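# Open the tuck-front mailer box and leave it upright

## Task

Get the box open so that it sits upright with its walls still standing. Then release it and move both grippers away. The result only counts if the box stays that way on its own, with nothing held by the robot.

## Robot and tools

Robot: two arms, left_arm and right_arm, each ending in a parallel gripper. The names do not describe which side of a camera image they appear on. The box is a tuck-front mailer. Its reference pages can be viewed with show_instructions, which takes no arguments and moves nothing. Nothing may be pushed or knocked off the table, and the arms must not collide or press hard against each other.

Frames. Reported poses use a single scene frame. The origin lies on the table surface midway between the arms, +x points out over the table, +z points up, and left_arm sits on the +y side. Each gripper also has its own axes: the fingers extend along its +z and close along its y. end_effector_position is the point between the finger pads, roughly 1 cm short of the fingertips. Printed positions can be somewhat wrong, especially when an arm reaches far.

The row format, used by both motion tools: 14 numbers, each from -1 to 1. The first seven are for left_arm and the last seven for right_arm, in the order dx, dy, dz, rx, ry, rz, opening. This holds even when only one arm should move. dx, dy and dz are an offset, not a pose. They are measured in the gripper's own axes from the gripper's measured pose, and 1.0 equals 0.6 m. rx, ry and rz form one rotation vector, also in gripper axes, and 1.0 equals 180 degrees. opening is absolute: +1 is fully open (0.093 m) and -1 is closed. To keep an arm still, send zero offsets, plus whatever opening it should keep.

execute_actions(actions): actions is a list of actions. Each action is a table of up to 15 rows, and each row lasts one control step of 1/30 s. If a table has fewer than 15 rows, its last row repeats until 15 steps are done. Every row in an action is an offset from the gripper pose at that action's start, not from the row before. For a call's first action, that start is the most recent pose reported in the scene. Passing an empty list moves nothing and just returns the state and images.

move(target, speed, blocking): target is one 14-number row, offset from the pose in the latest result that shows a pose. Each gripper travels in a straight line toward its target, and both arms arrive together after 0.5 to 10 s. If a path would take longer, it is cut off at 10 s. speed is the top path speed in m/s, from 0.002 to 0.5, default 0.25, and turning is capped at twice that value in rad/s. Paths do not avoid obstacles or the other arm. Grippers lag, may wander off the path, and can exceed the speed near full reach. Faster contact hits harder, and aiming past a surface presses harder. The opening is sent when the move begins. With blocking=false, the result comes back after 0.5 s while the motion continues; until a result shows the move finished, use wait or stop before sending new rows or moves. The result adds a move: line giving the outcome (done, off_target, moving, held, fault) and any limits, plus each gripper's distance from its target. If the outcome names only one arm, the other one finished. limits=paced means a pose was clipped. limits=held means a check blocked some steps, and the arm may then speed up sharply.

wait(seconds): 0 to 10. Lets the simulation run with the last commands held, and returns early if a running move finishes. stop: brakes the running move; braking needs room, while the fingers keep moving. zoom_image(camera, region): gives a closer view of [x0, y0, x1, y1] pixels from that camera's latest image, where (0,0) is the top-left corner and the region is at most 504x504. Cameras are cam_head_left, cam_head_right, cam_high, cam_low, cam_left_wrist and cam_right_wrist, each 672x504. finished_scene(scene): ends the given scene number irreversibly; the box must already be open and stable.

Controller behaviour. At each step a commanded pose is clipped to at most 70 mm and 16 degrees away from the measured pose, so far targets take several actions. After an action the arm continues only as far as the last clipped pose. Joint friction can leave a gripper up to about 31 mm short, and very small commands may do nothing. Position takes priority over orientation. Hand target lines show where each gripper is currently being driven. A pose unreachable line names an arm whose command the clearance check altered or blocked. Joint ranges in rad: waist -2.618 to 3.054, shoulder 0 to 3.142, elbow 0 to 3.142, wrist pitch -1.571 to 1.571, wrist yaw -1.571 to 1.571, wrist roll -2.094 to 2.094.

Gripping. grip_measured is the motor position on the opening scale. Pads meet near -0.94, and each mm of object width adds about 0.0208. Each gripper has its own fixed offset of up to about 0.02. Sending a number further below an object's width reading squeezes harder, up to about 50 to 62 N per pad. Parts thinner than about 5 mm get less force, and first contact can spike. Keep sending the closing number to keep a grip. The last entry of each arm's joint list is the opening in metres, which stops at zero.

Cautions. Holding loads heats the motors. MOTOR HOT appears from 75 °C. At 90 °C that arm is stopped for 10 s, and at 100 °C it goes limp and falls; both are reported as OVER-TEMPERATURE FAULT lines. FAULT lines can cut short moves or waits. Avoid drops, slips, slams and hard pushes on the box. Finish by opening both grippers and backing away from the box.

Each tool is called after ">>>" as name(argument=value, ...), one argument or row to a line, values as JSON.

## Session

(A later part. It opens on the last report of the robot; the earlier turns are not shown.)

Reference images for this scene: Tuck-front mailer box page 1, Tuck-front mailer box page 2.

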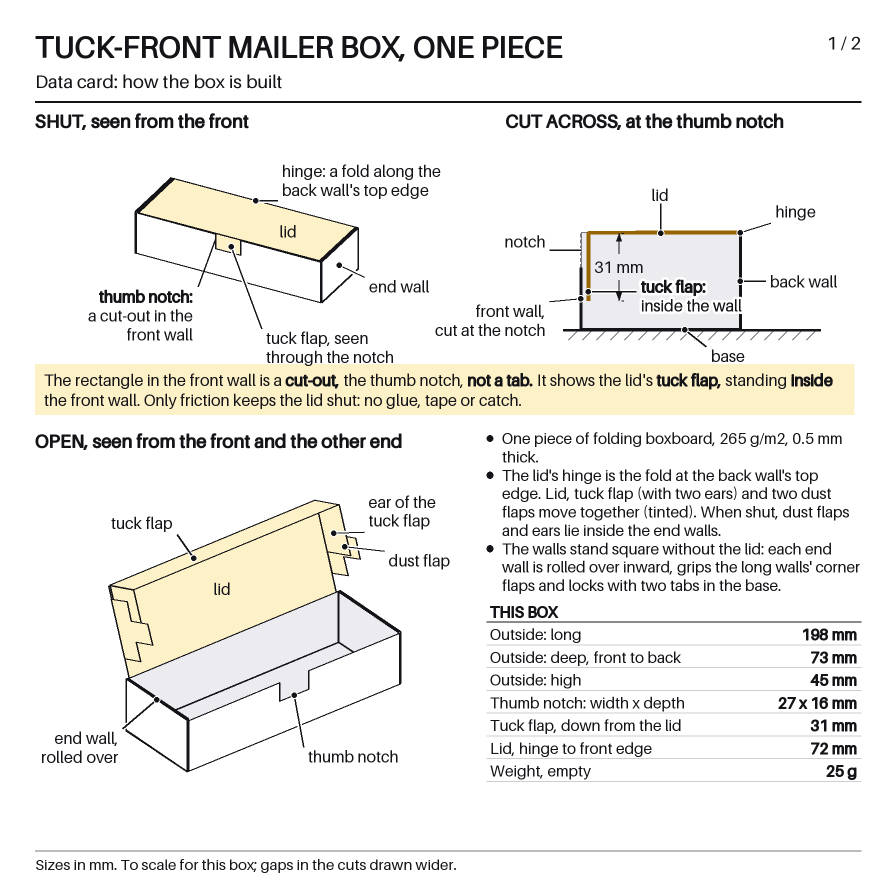

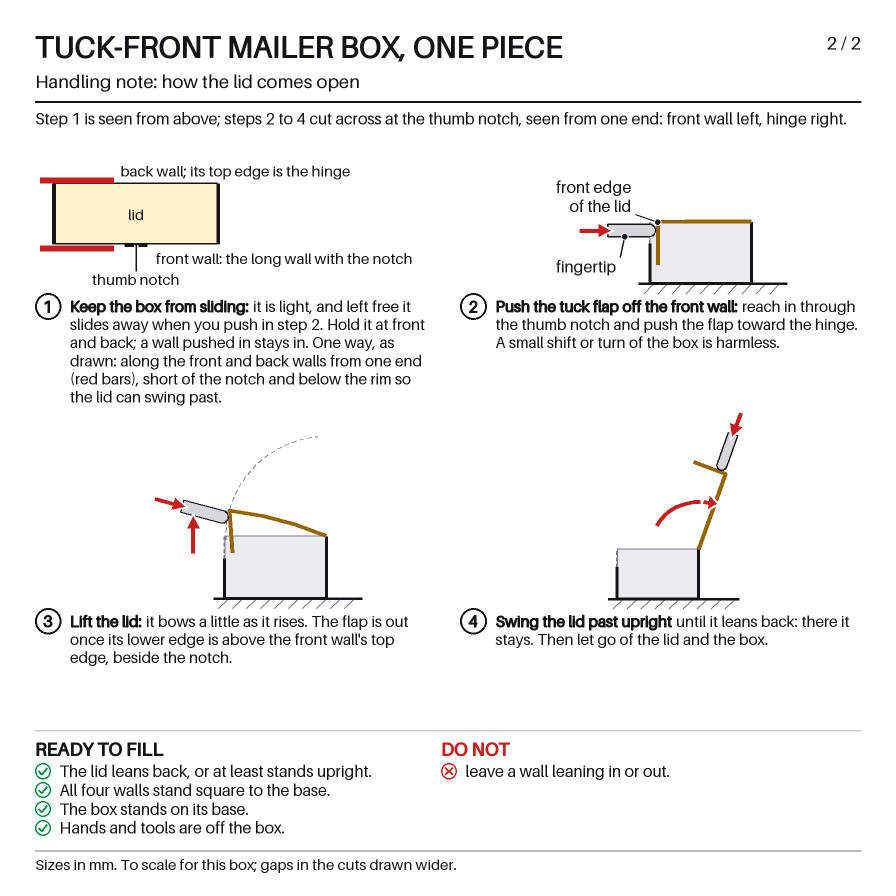

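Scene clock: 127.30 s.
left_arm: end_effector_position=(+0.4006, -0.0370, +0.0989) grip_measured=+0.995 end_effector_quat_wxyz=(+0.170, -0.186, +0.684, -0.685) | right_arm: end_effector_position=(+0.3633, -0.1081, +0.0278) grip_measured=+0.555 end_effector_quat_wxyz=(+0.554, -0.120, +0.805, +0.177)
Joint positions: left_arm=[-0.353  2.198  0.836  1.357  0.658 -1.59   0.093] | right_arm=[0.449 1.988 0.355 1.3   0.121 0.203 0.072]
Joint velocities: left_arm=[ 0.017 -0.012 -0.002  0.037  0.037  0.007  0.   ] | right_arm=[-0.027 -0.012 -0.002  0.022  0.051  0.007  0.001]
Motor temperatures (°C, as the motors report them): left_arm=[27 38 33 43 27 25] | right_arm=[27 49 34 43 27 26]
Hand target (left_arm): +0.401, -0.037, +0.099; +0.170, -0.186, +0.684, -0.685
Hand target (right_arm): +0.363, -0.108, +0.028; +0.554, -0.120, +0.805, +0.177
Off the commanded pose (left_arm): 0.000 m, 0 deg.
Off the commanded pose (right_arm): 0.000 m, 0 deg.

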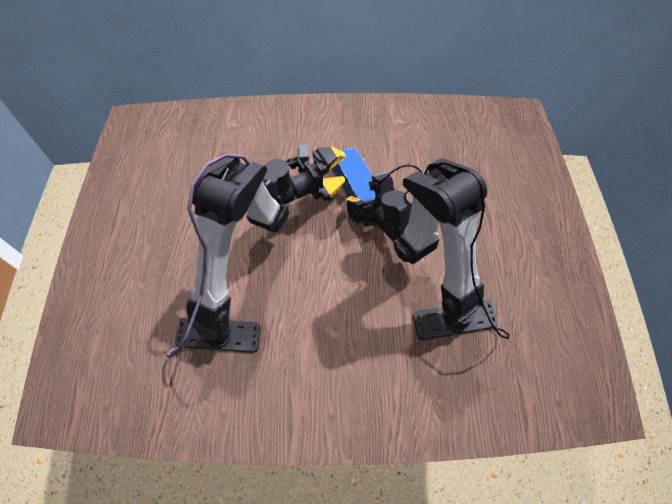

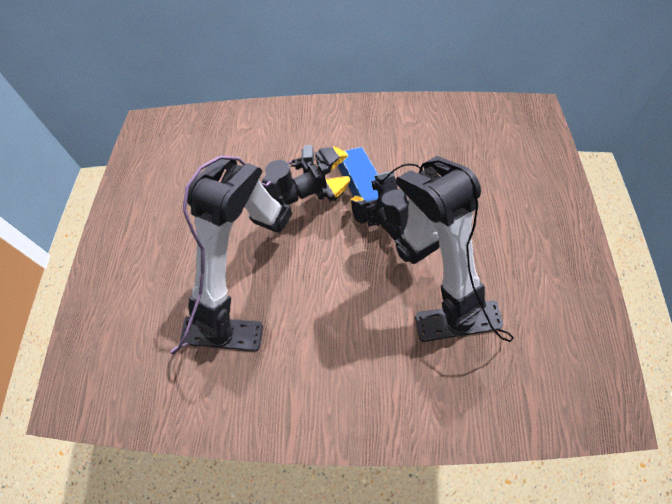

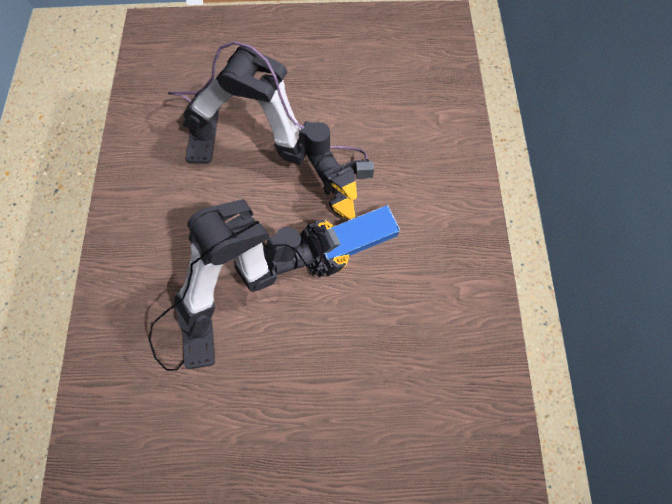

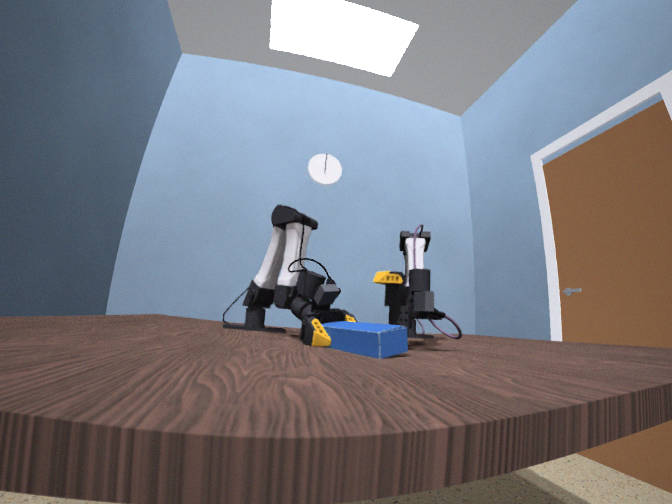

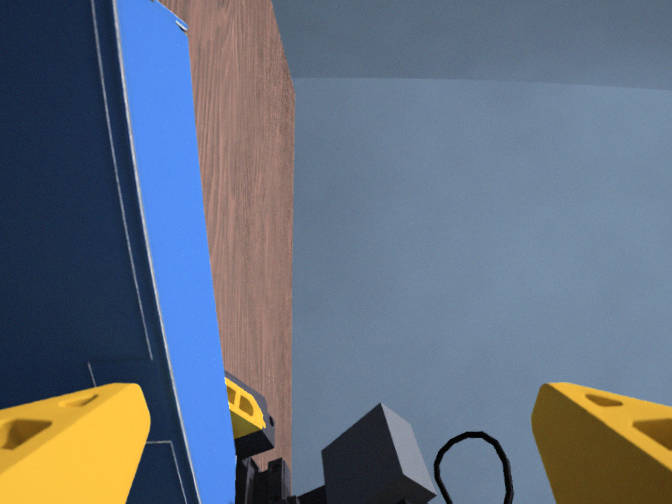

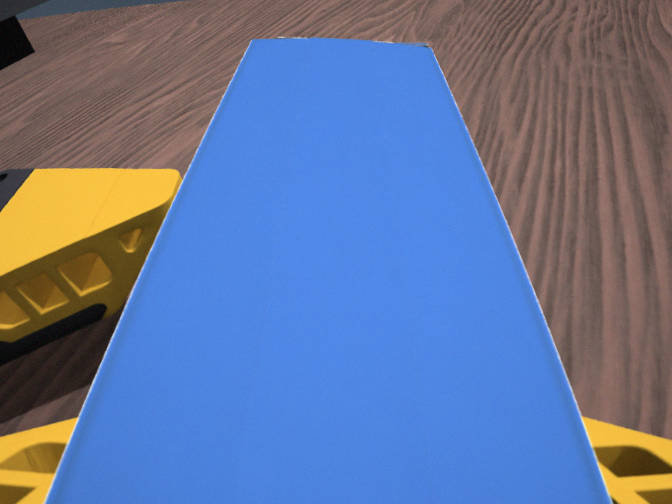

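>>> execute_actions(
  actions=[
    [[0,0,0,0,0,0,1,0.008,0.03,0,-0.03,0,0,0.55]],
    [[0,0,0,0,0,0,1,0.008,0.03,0,-0.03,0,0,0.55]],
    [[0,-0.005,0,0.005,0,0,0.94,0.01,0.035,0,-0.035,0.01,0,0.55]],
    [[0,-0.005,0,0.005,0,0,0.88,0.01,0.035,0,-0.035,0.01,0,0.55]],
    [[0,-0.005,0,0.005,0,0,0.82,0.01,0.035,0,-0.035,0.01,0,0.55]],
    [[0,-0.005,0,0.005,0,0,0.76,0.01,0.035,0,-0.035,0.01,0,0.55]],
    [[0,-0.005,0,0.005,0,0,0.7,0.01,0.035,0,-0.035,0.01,0,0.55]],
  ],
)

Scene clock: 134.83 s.
left_arm: end_effector_position=(+0.4008, -0.0369, +0.1026) grip_measured=+0.702 end_effector_quat_wxyz=(+0.170, -0.187, +0.678, -0.690) | right_arm: end_effector_position=(+0.3623, -0.1014, +0.0303) grip_measured=+0.555 end_effector_quat_wxyz=(+0.559, -0.131, +0.794, +0.200)
Joint positions: left_arm=[-0.353  2.198  0.836  1.375  0.657 -1.606  0.079] | right_arm=[0.442 2.018 0.355 1.363 0.068 0.201 0.072]
Joint velocities: left_arm=[-0.012  0.007  0.002  0.022  0.007 -0.081 -0.001] | right_arm=[ 0.012 -0.002  0.002 -0.066 -0.037 -0.037 -0.   ]
Motor temperatures (°C, as the motors report them): left_arm=[27 38 33 43 27 25] | right_arm=[27 49 34 43 27 26]
Hand target (left_arm): +0.401, -0.037, +0.106; +0.172, -0.184, +0.673, -0.695
Hand target (right_arm): +0.351, -0.084, +0.028; +0.539, -0.163, +0.792, +0.238
Off the commanded pose (left_arm): 0.003 m, 1 deg.
Off the commanded pose (right_arm): 0.022 m, 6 deg.

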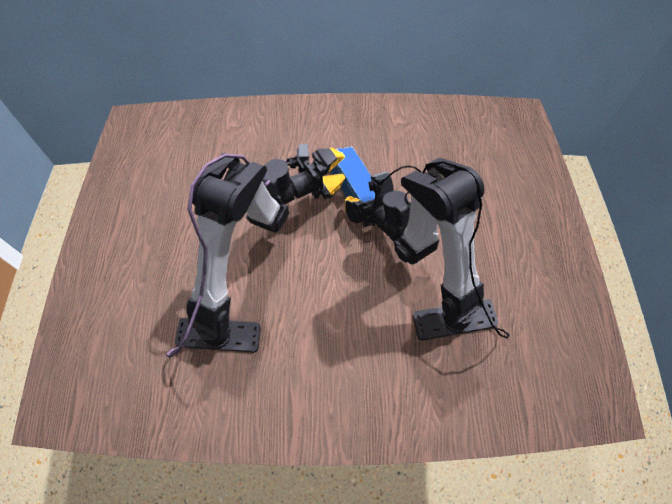

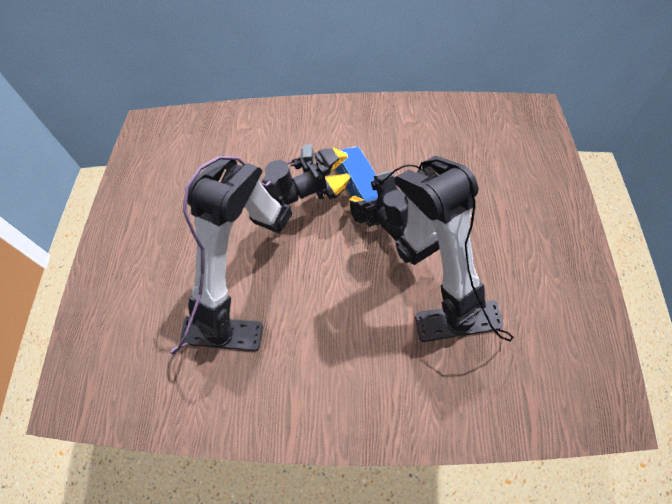

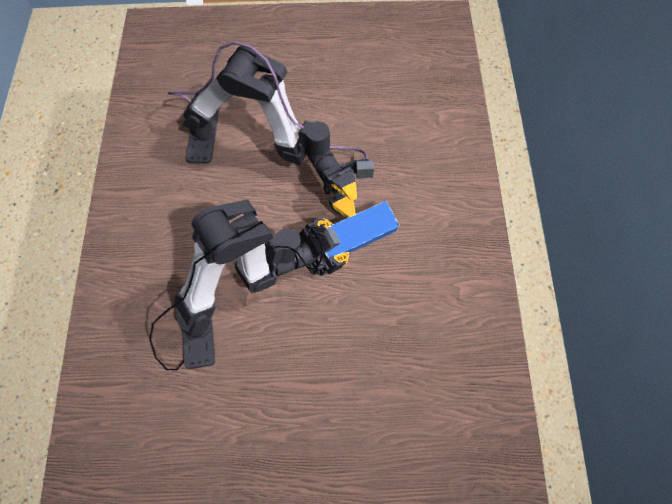

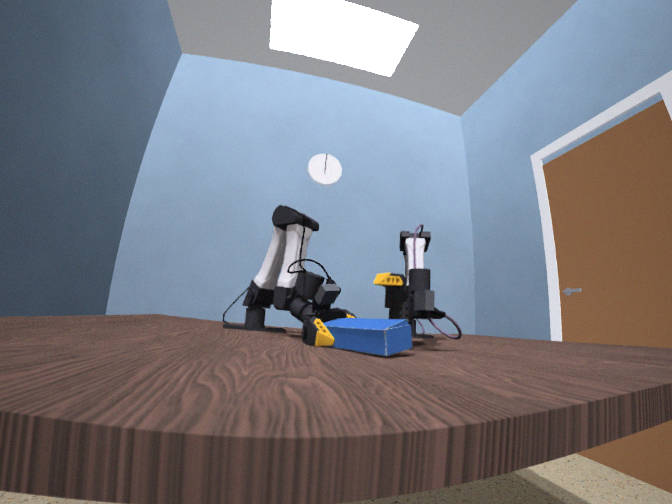

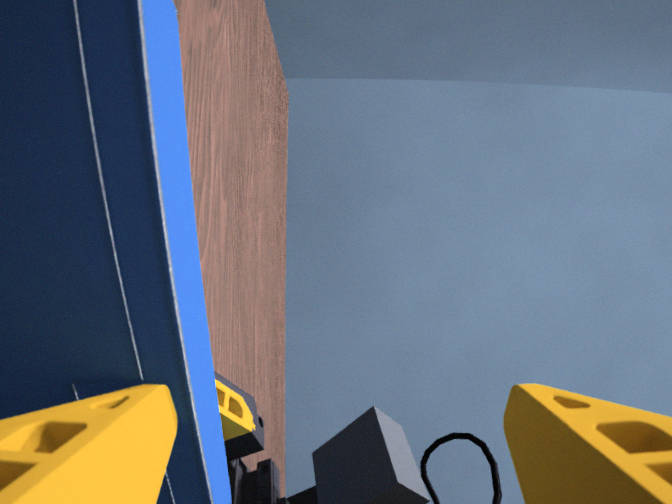

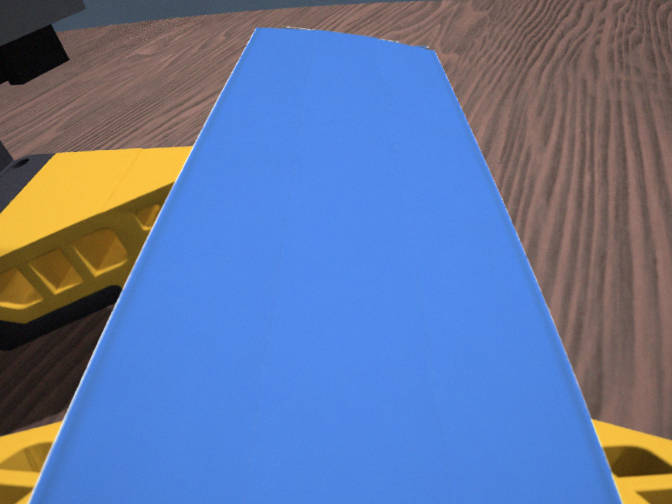

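>>> execute_actions(
  actions=[
    [[0,0,0,0,0,0,0.7,0,-0.02,0,0.02,0,0,0.55]],
    [[0,0,0,0,0,0,0.7,0,0,0,0,0,0,0.7]],
  ],
)

>>> move(
  target=[0,0.035,0,-0.02,0,0,0.9, 0.03,0,-0.045,0,-0.02,0,0.7],
  speed=0.015,
)

>>> move(
  target=[0,0,0,0,0,0,0.9, 0,0,0,0,0,0,0.545],
)

Scene clock: 139.10 s.
left_arm: end_effector_position=(+0.4008, -0.0369, +0.1025) grip_measured=+0.702 end_effector_quat_wxyz=(+0.170, -0.187, +0.678, -0.690) | right_arm: end_effector_position=(+0.3657, -0.1078, +0.0301) grip_measured=+0.697 end_effector_quat_wxyz=(+0.564, -0.119, +0.796, +0.184)
Joint positions: left_arm=[-0.353  2.198  0.836  1.374  0.657 -1.606  0.079] | right_arm=[0.441 2.018 0.355 1.361 0.109 0.201 0.079]
Joint velocities: left_arm=[-0.002 -0.002  0.012 -0.037  0.007 -0.007  0.   ] | right_arm=[-0.002 -0.002  0.002 -0.007 -0.007  0.066 -0.   ]
Motor temperatures (°C, as the motors report them): left_arm=[27 39 33 43 27 25] | right_arm=[27 49 34 43 27 26]
Hand target (left_arm): +0.401, -0.037, +0.103; +0.170, -0.187, +0.678, -0.690
Hand target (right_arm): +0.366, -0.108, +0.030; +0.564, -0.118, +0.797, +0.183
Off the commanded pose (left_arm): 0.000 m, 0 deg.
Off the commanded pose (right_arm): 0.001 m, 0 deg.

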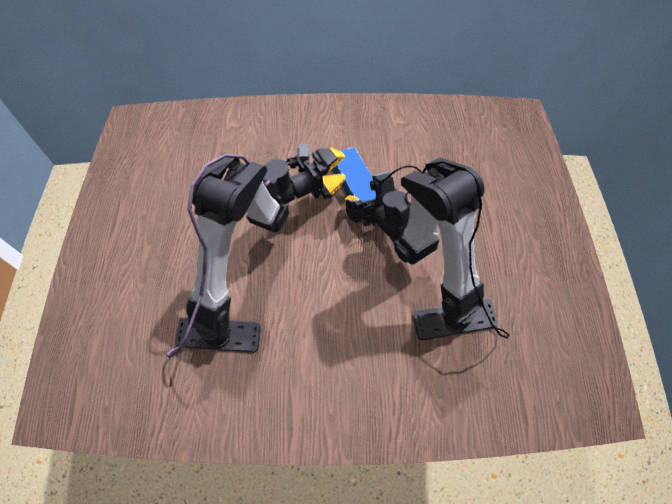

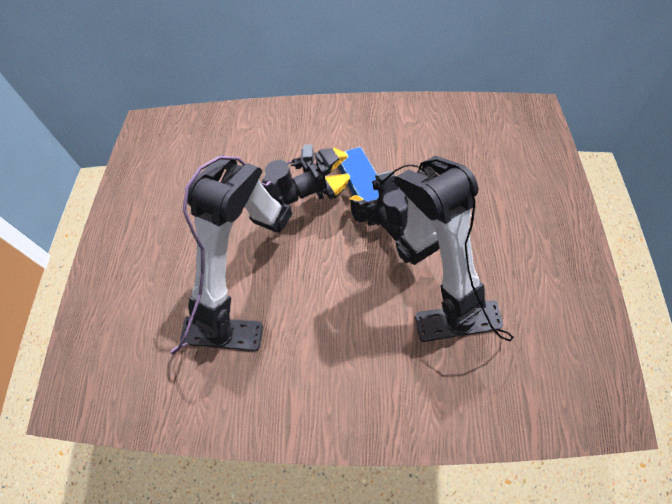

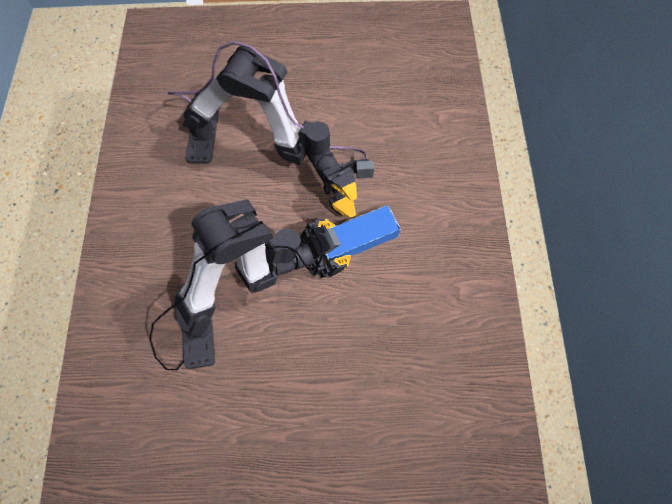

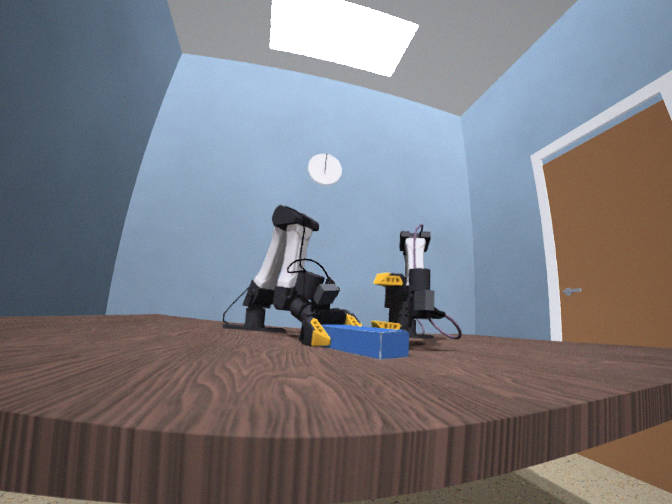

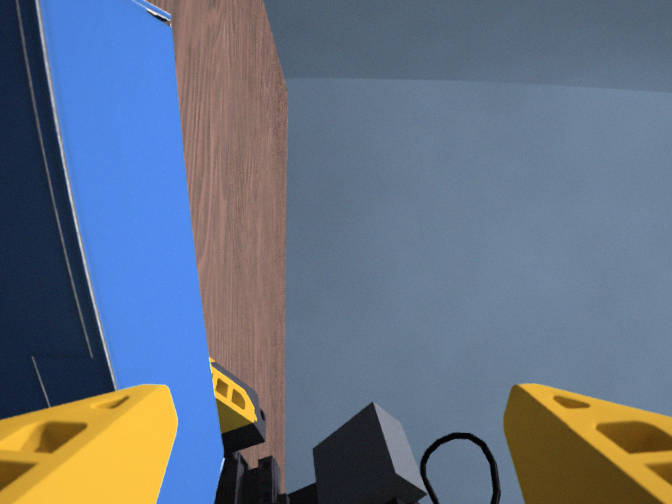

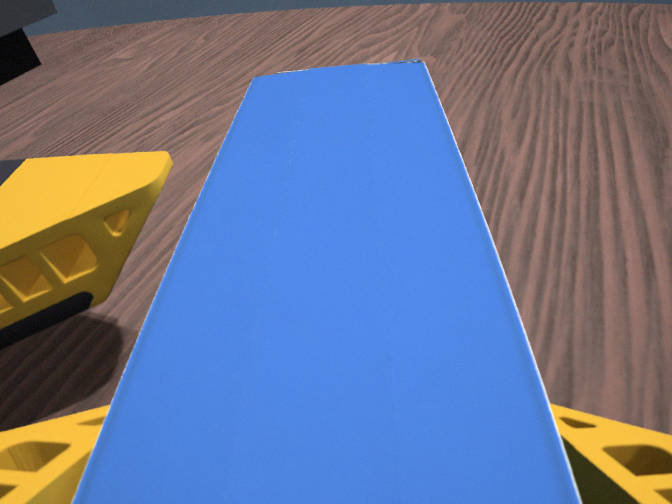

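Scene clock: 141.50 s.
left_arm: end_effector_position=(+0.4006, -0.0368, +0.0913) grip_measured=+0.898 end_effector_quat_wxyz=(+0.169, -0.188, +0.694, -0.675) | right_arm: end_effector_position=(+0.3495, -0.1145, +0.0337) grip_measured=+0.698 end_effector_quat_wxyz=(+0.592, -0.112, +0.776, +0.187)
Joint positions: left_arm=[-0.353  2.198  0.836  1.32   0.657 -1.565  0.088] | right_arm=[0.468 2.099 0.276 1.589 0.151 0.199 0.079]
Joint velocities: left_arm=[ 0.002  0.012 -0.002 -0.007  0.022  0.007 -0.001] | right_arm=[ 0.012 -0.012 -0.012  0.022  0.022  0.007 -0.001]
Motor temperatures (°C, as the motors report them): left_arm=[27 39 33 43 27 25] | right_arm=[27 49 34 43 27 26]
Hand target (left_arm): +0.400, -0.037, +0.082; +0.164, -0.192, +0.700, -0.668
Hand target (right_arm): +0.337, -0.119, +0.022; +0.574, -0.114, +0.790, +0.182
Off the commanded pose (left_arm): 0.010 m, 1 deg.
Off the commanded pose (right_arm): 0.019 m, 0 deg.
joint sent to its limit (right arm) — the command would take joint 4 (wrist pitch) past its upper limit, so that joint was sent only as far as its limit.
move: off_target (right_arm)

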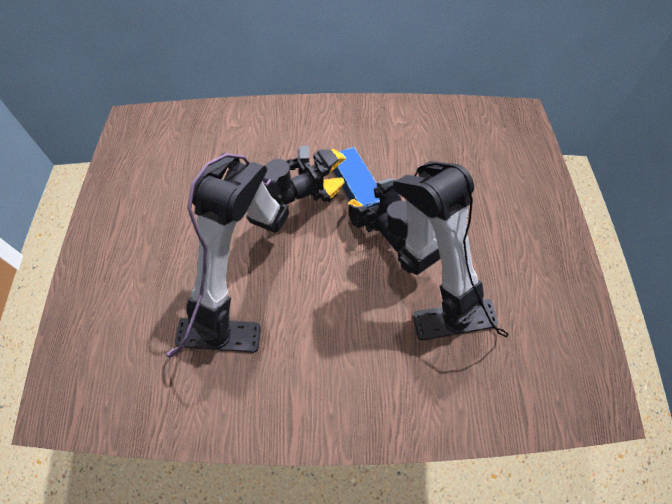

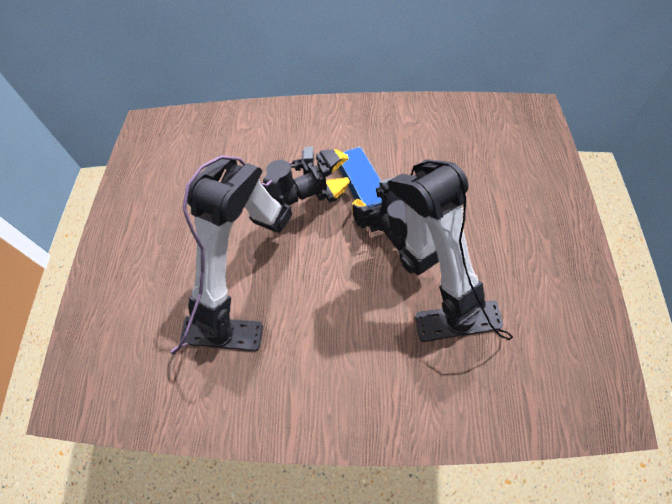

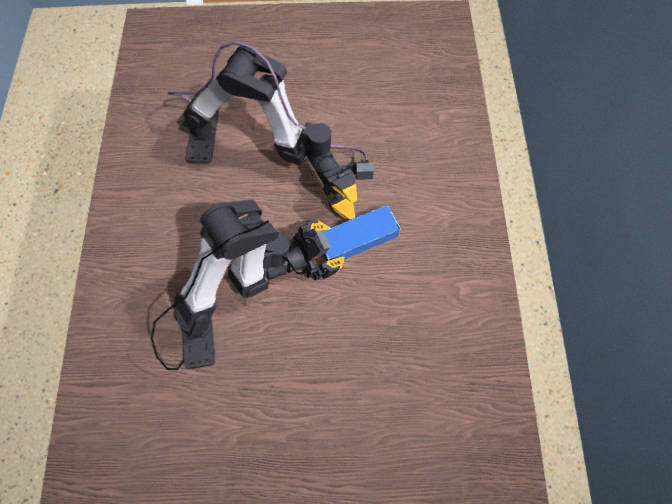

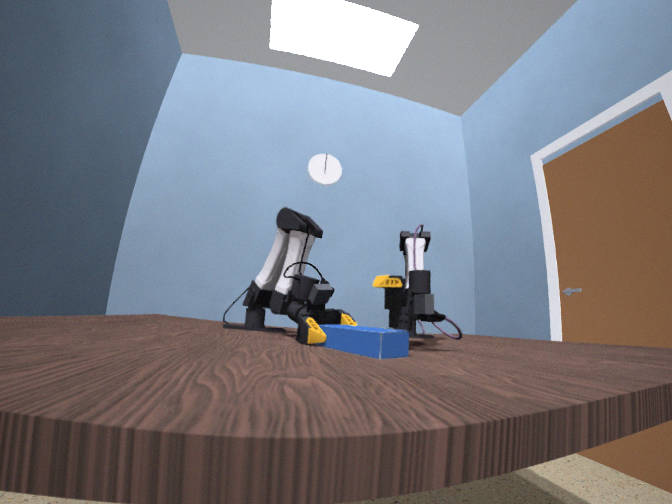

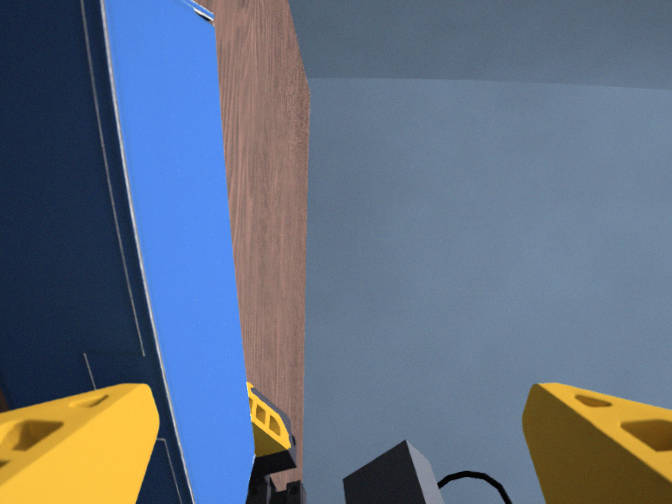

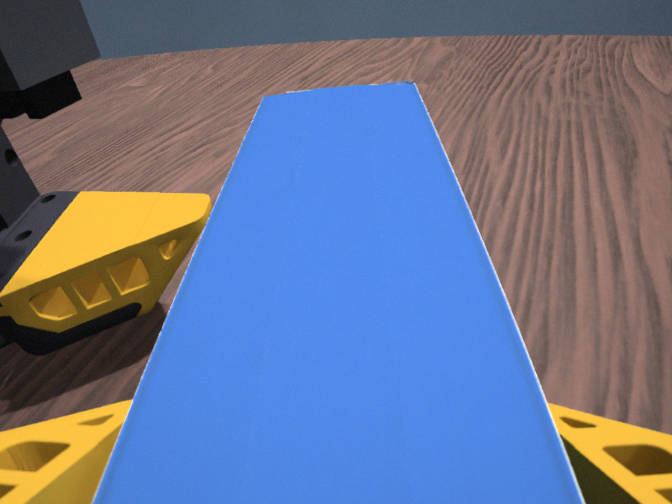

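Scene clock: 142.00 s.
left_arm: end_effector_position=(+0.4006, -0.0368, +0.0913) grip_measured=+0.898 end_effector_quat_wxyz=(+0.169, -0.188, +0.694, -0.675) | right_arm: end_effector_position=(+0.3497, -0.1149, +0.0337) grip_measured=+0.552 end_effector_quat_wxyz=(+0.592, -0.111, +0.776, +0.186)
Joint positions: left_arm=[-0.353  2.198  0.836  1.32   0.657 -1.565  0.088] | right_arm=[0.468 2.099 0.276 1.589 0.153 0.198 0.072]
Joint velocities: left_arm=[-0.007  0.012 -0.017  0.007  0.066  0.022  0.001] | right_arm=[ 0.022 -0.012 -0.007 -0.022  0.007 -0.081  0.   ]
Motor temperatures (°C, as the motors report them): left_arm=[27 39 33 43 27 25] | right_arm=[27 49 34 43 27 26]
Hand target (left_arm): +0.401, -0.037, +0.091; +0.169, -0.188, +0.694, -0.675
Hand target (right_arm): +0.350, -0.115, +0.034; +0.592, -0.111, +0.776, +0.187
Off the commanded pose (left_arm): 0.000 m, 0 deg.
Off the commanded pose (right_arm): 0.000 m, 0 deg.
joint sent to its limit (right arm) — the command would take joint 4 (wrist pitch) past its upper limit, so that joint was sent only as far as its limit.
move: done

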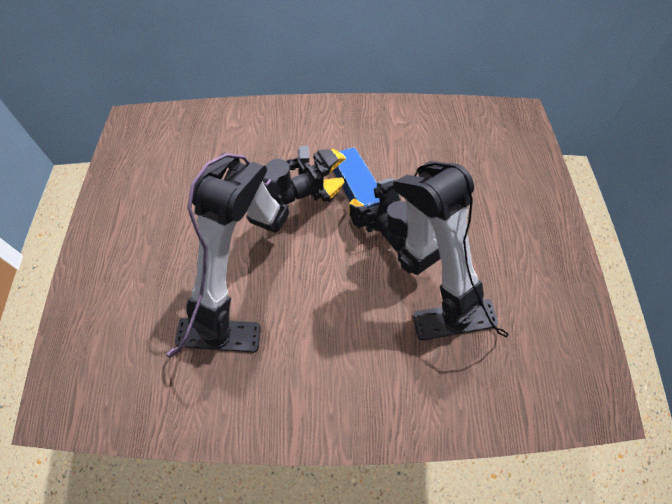

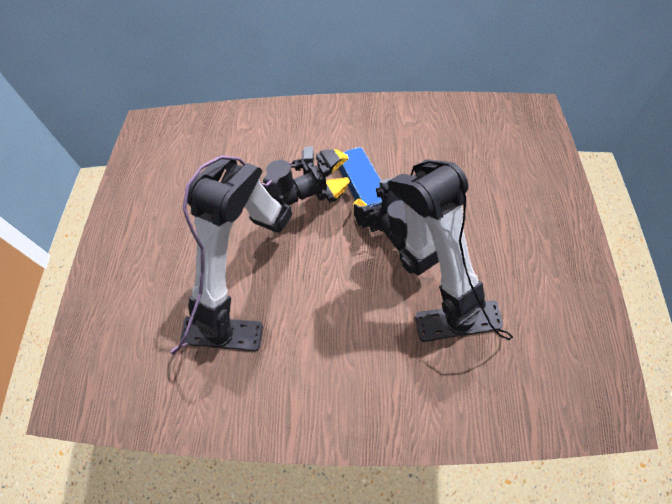

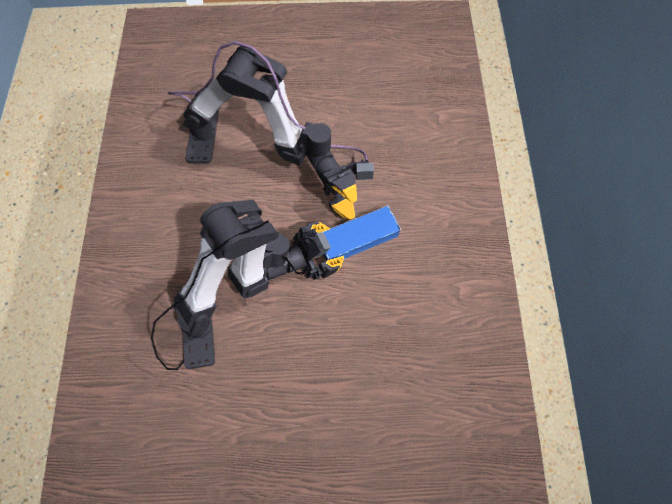

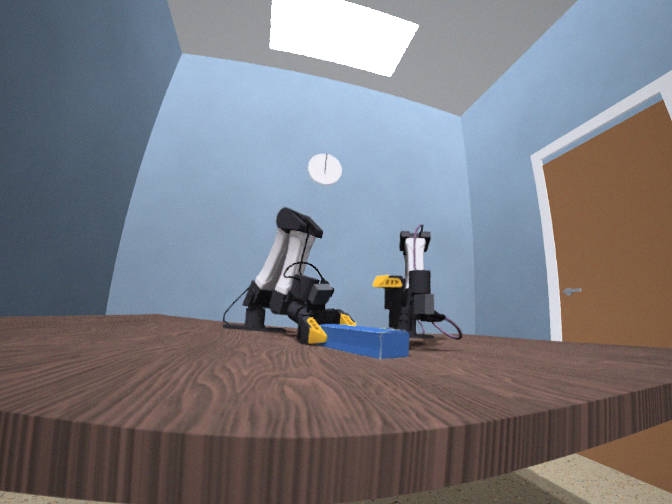

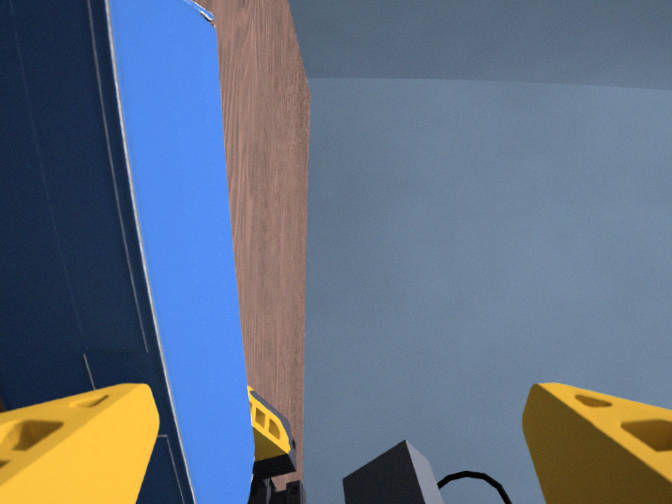

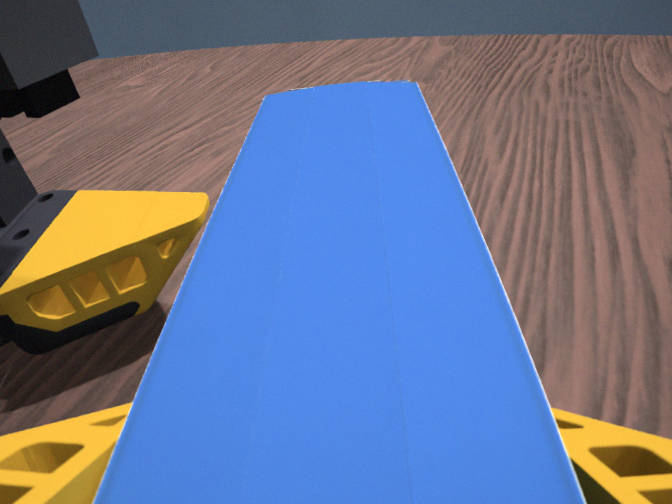

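>>> move(
  target=[0,0,0,0,0,0,1, 0.022,0,0.008,0,0.06,-0.05,0.7],
  speed=0.012,
)

>>> execute_actions(
  actions=[
    [[0,0,0,0,0,0,1,0,0,0,0,0,0,0.545]],
    [[0,0,0,0,0,0,1,0,0.03,-0.008,-0.03,0,0,0.545]],
    [[0,0,0,0,0,0,1,0,0.03,0,-0.03,0,0,0.545]],
    [[0,0,0,0,0,0,1,0,0.03,0,-0.03,0,0,0.545]],
  ],
)

Scene clock: 154.77 s.
left_arm: end_effector_position=(+0.4006, -0.0368, +0.0913) grip_measured=+0.995 end_effector_quat_wxyz=(+0.169, -0.188, +0.694, -0.675) | right_arm: end_effector_position=(+0.3436, -0.1145, +0.0174) grip_measured=+0.698 end_effector_quat_wxyz=(+0.532, -0.185, +0.816, +0.130)
Joint positions: left_arm=[-0.353  2.198  0.836  1.32   0.657 -1.565  0.093] | right_arm=[0.468 1.915 0.302 1.198 0.13  0.073 0.079]
Joint velocities: left_arm=[ 0.007 -0.022 -0.022  0.022 -0.037  0.066 -0.001] | right_arm=[ 0.012  0.007  0.007  0.007 -0.081  0.081 -0.001]
Motor temperatures (°C, as the motors report them): left_arm=[27 39 33 43 27 25] | right_arm=[27 49 34 43 27 26]
Hand target (left_arm): +0.401, -0.037, +0.091; +0.169, -0.188, +0.694, -0.675
Hand target (right_arm): +0.350, -0.113, +0.020; +0.532, -0.187, +0.816, +0.128
Off the commanded pose (left_arm): 0.000 m, 0 deg.
Off the commanded pose (right_arm): 0.008 m, 1 deg.
move: done

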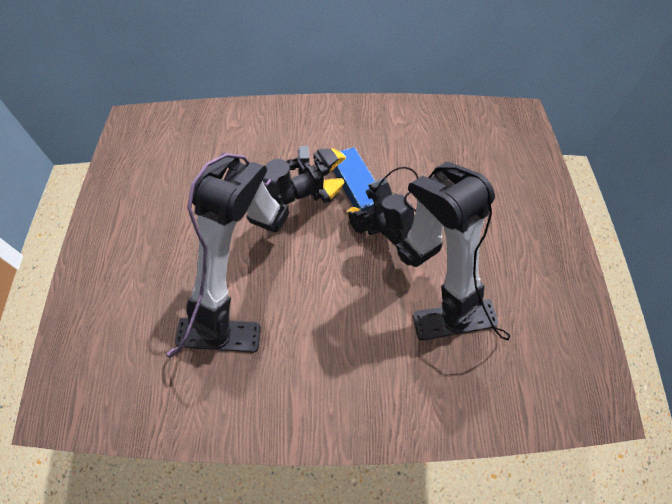

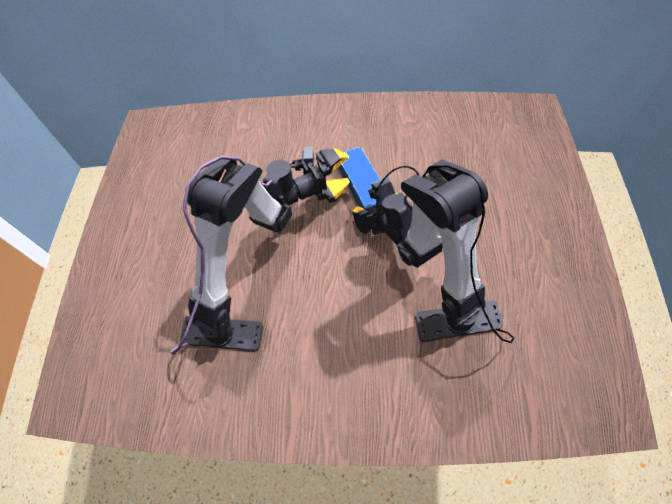

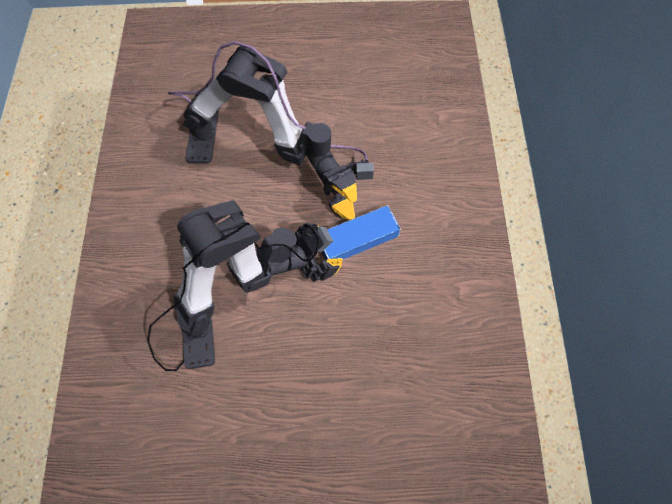

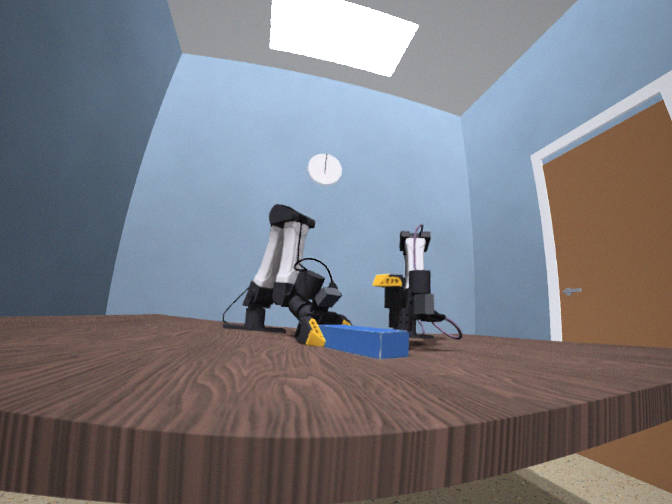

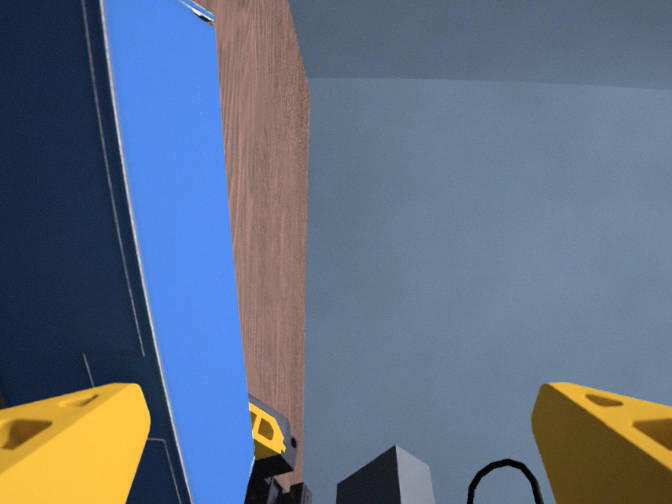

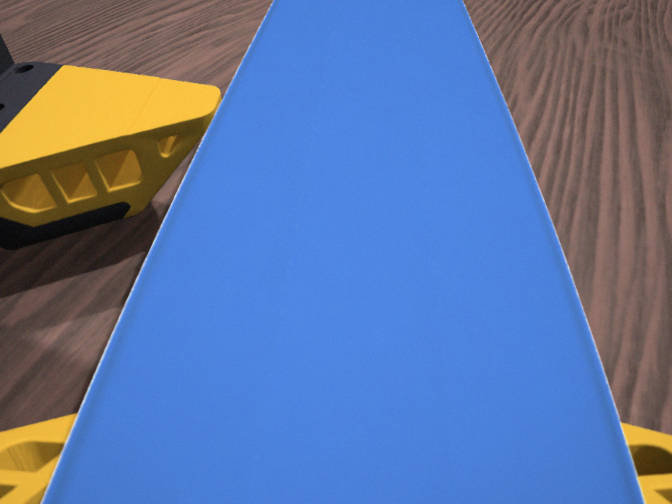

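Scene clock: 156.77 s.
left_arm: end_effector_position=(+0.4005, -0.0369, +0.0912) grip_measured=+0.995 end_effector_quat_wxyz=(+0.168, -0.188, +0.694, -0.675) | right_arm: end_effector_position=(+0.3422, -0.1111, +0.0182) grip_measured=+0.553 end_effector_quat_wxyz=(+0.531, -0.188, +0.814, +0.140)
Joint positions: left_arm=[-0.353  2.198  0.836  1.32   0.658 -1.565  0.093] | right_arm=[0.468 1.915 0.302 1.203 0.109 0.079 0.072]
Joint velocities: left_arm=[-0.002  0.002 -0.012  0.066 -0.066 -0.007  0.   ] | right_arm=[-0.002  0.017  0.007 -0.007 -0.022 -0.095  0.001]
Motor temperatures (°C, as the motors report them): left_arm=[27 39 33 43 27 25] | right_arm=[27 49 34 43 27 26]
Hand target (left_arm): +0.400, -0.037, +0.091; +0.168, -0.188, +0.694, -0.675
Hand target (right_arm): +0.334, -0.096, +0.019; +0.521, -0.213, +0.808, +0.176
Off the commanded pose (left_arm): 0.000 m, 0 deg.
Off the commanded pose (right_arm): 0.018 m, 5 deg.

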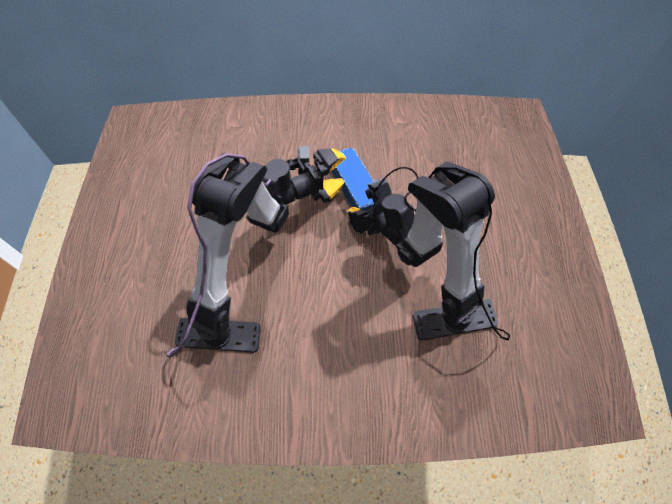

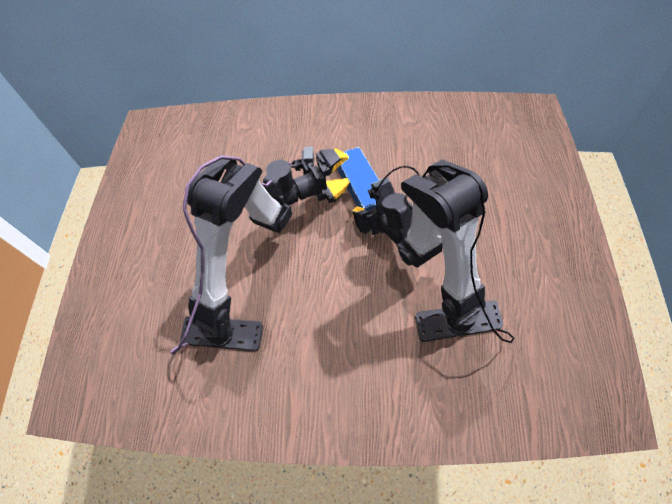

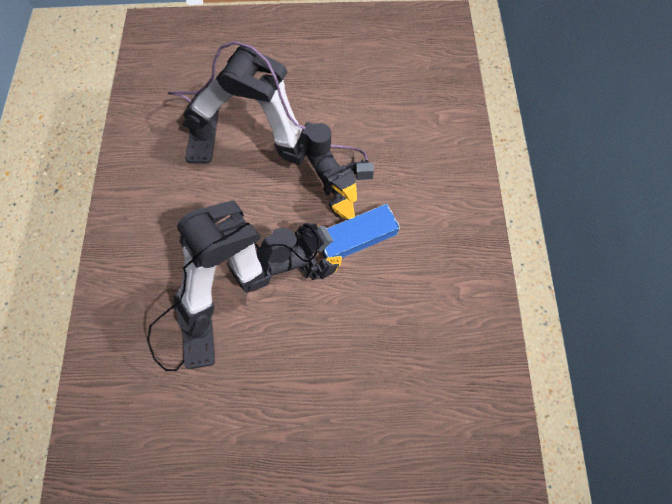

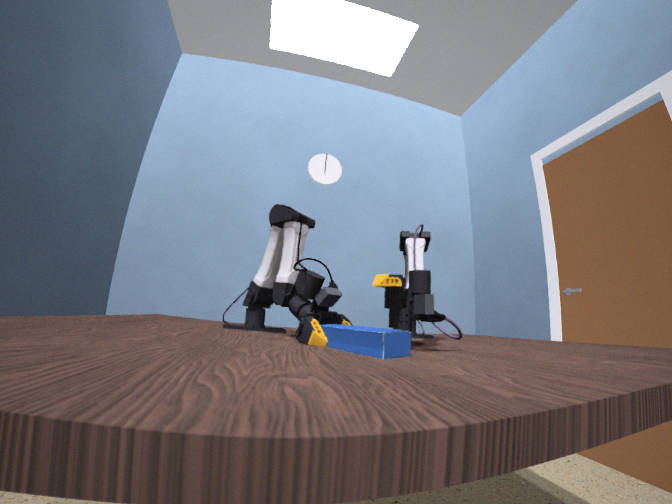

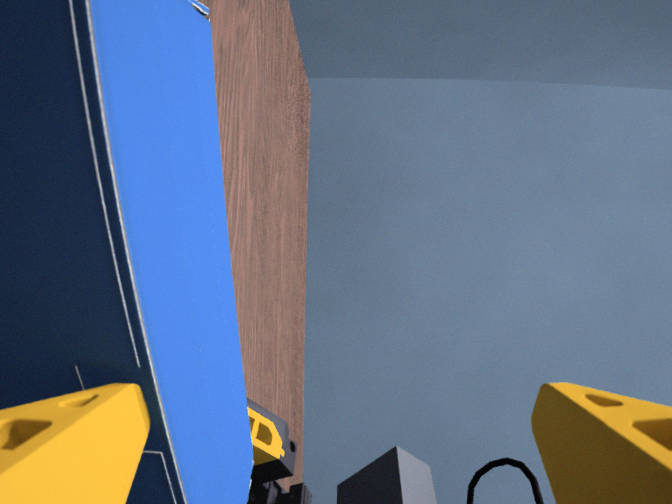

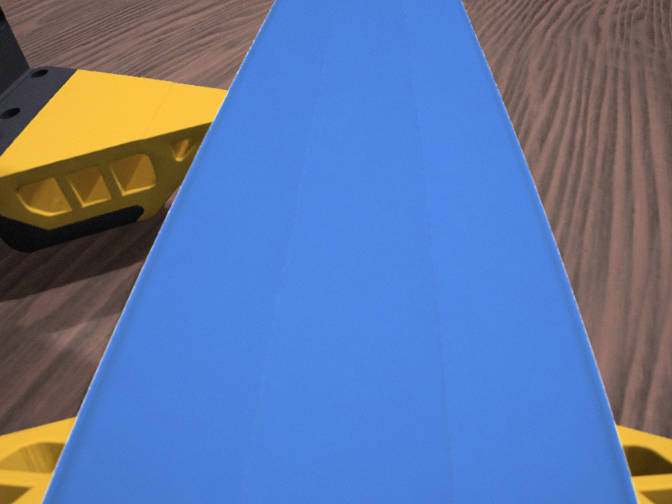

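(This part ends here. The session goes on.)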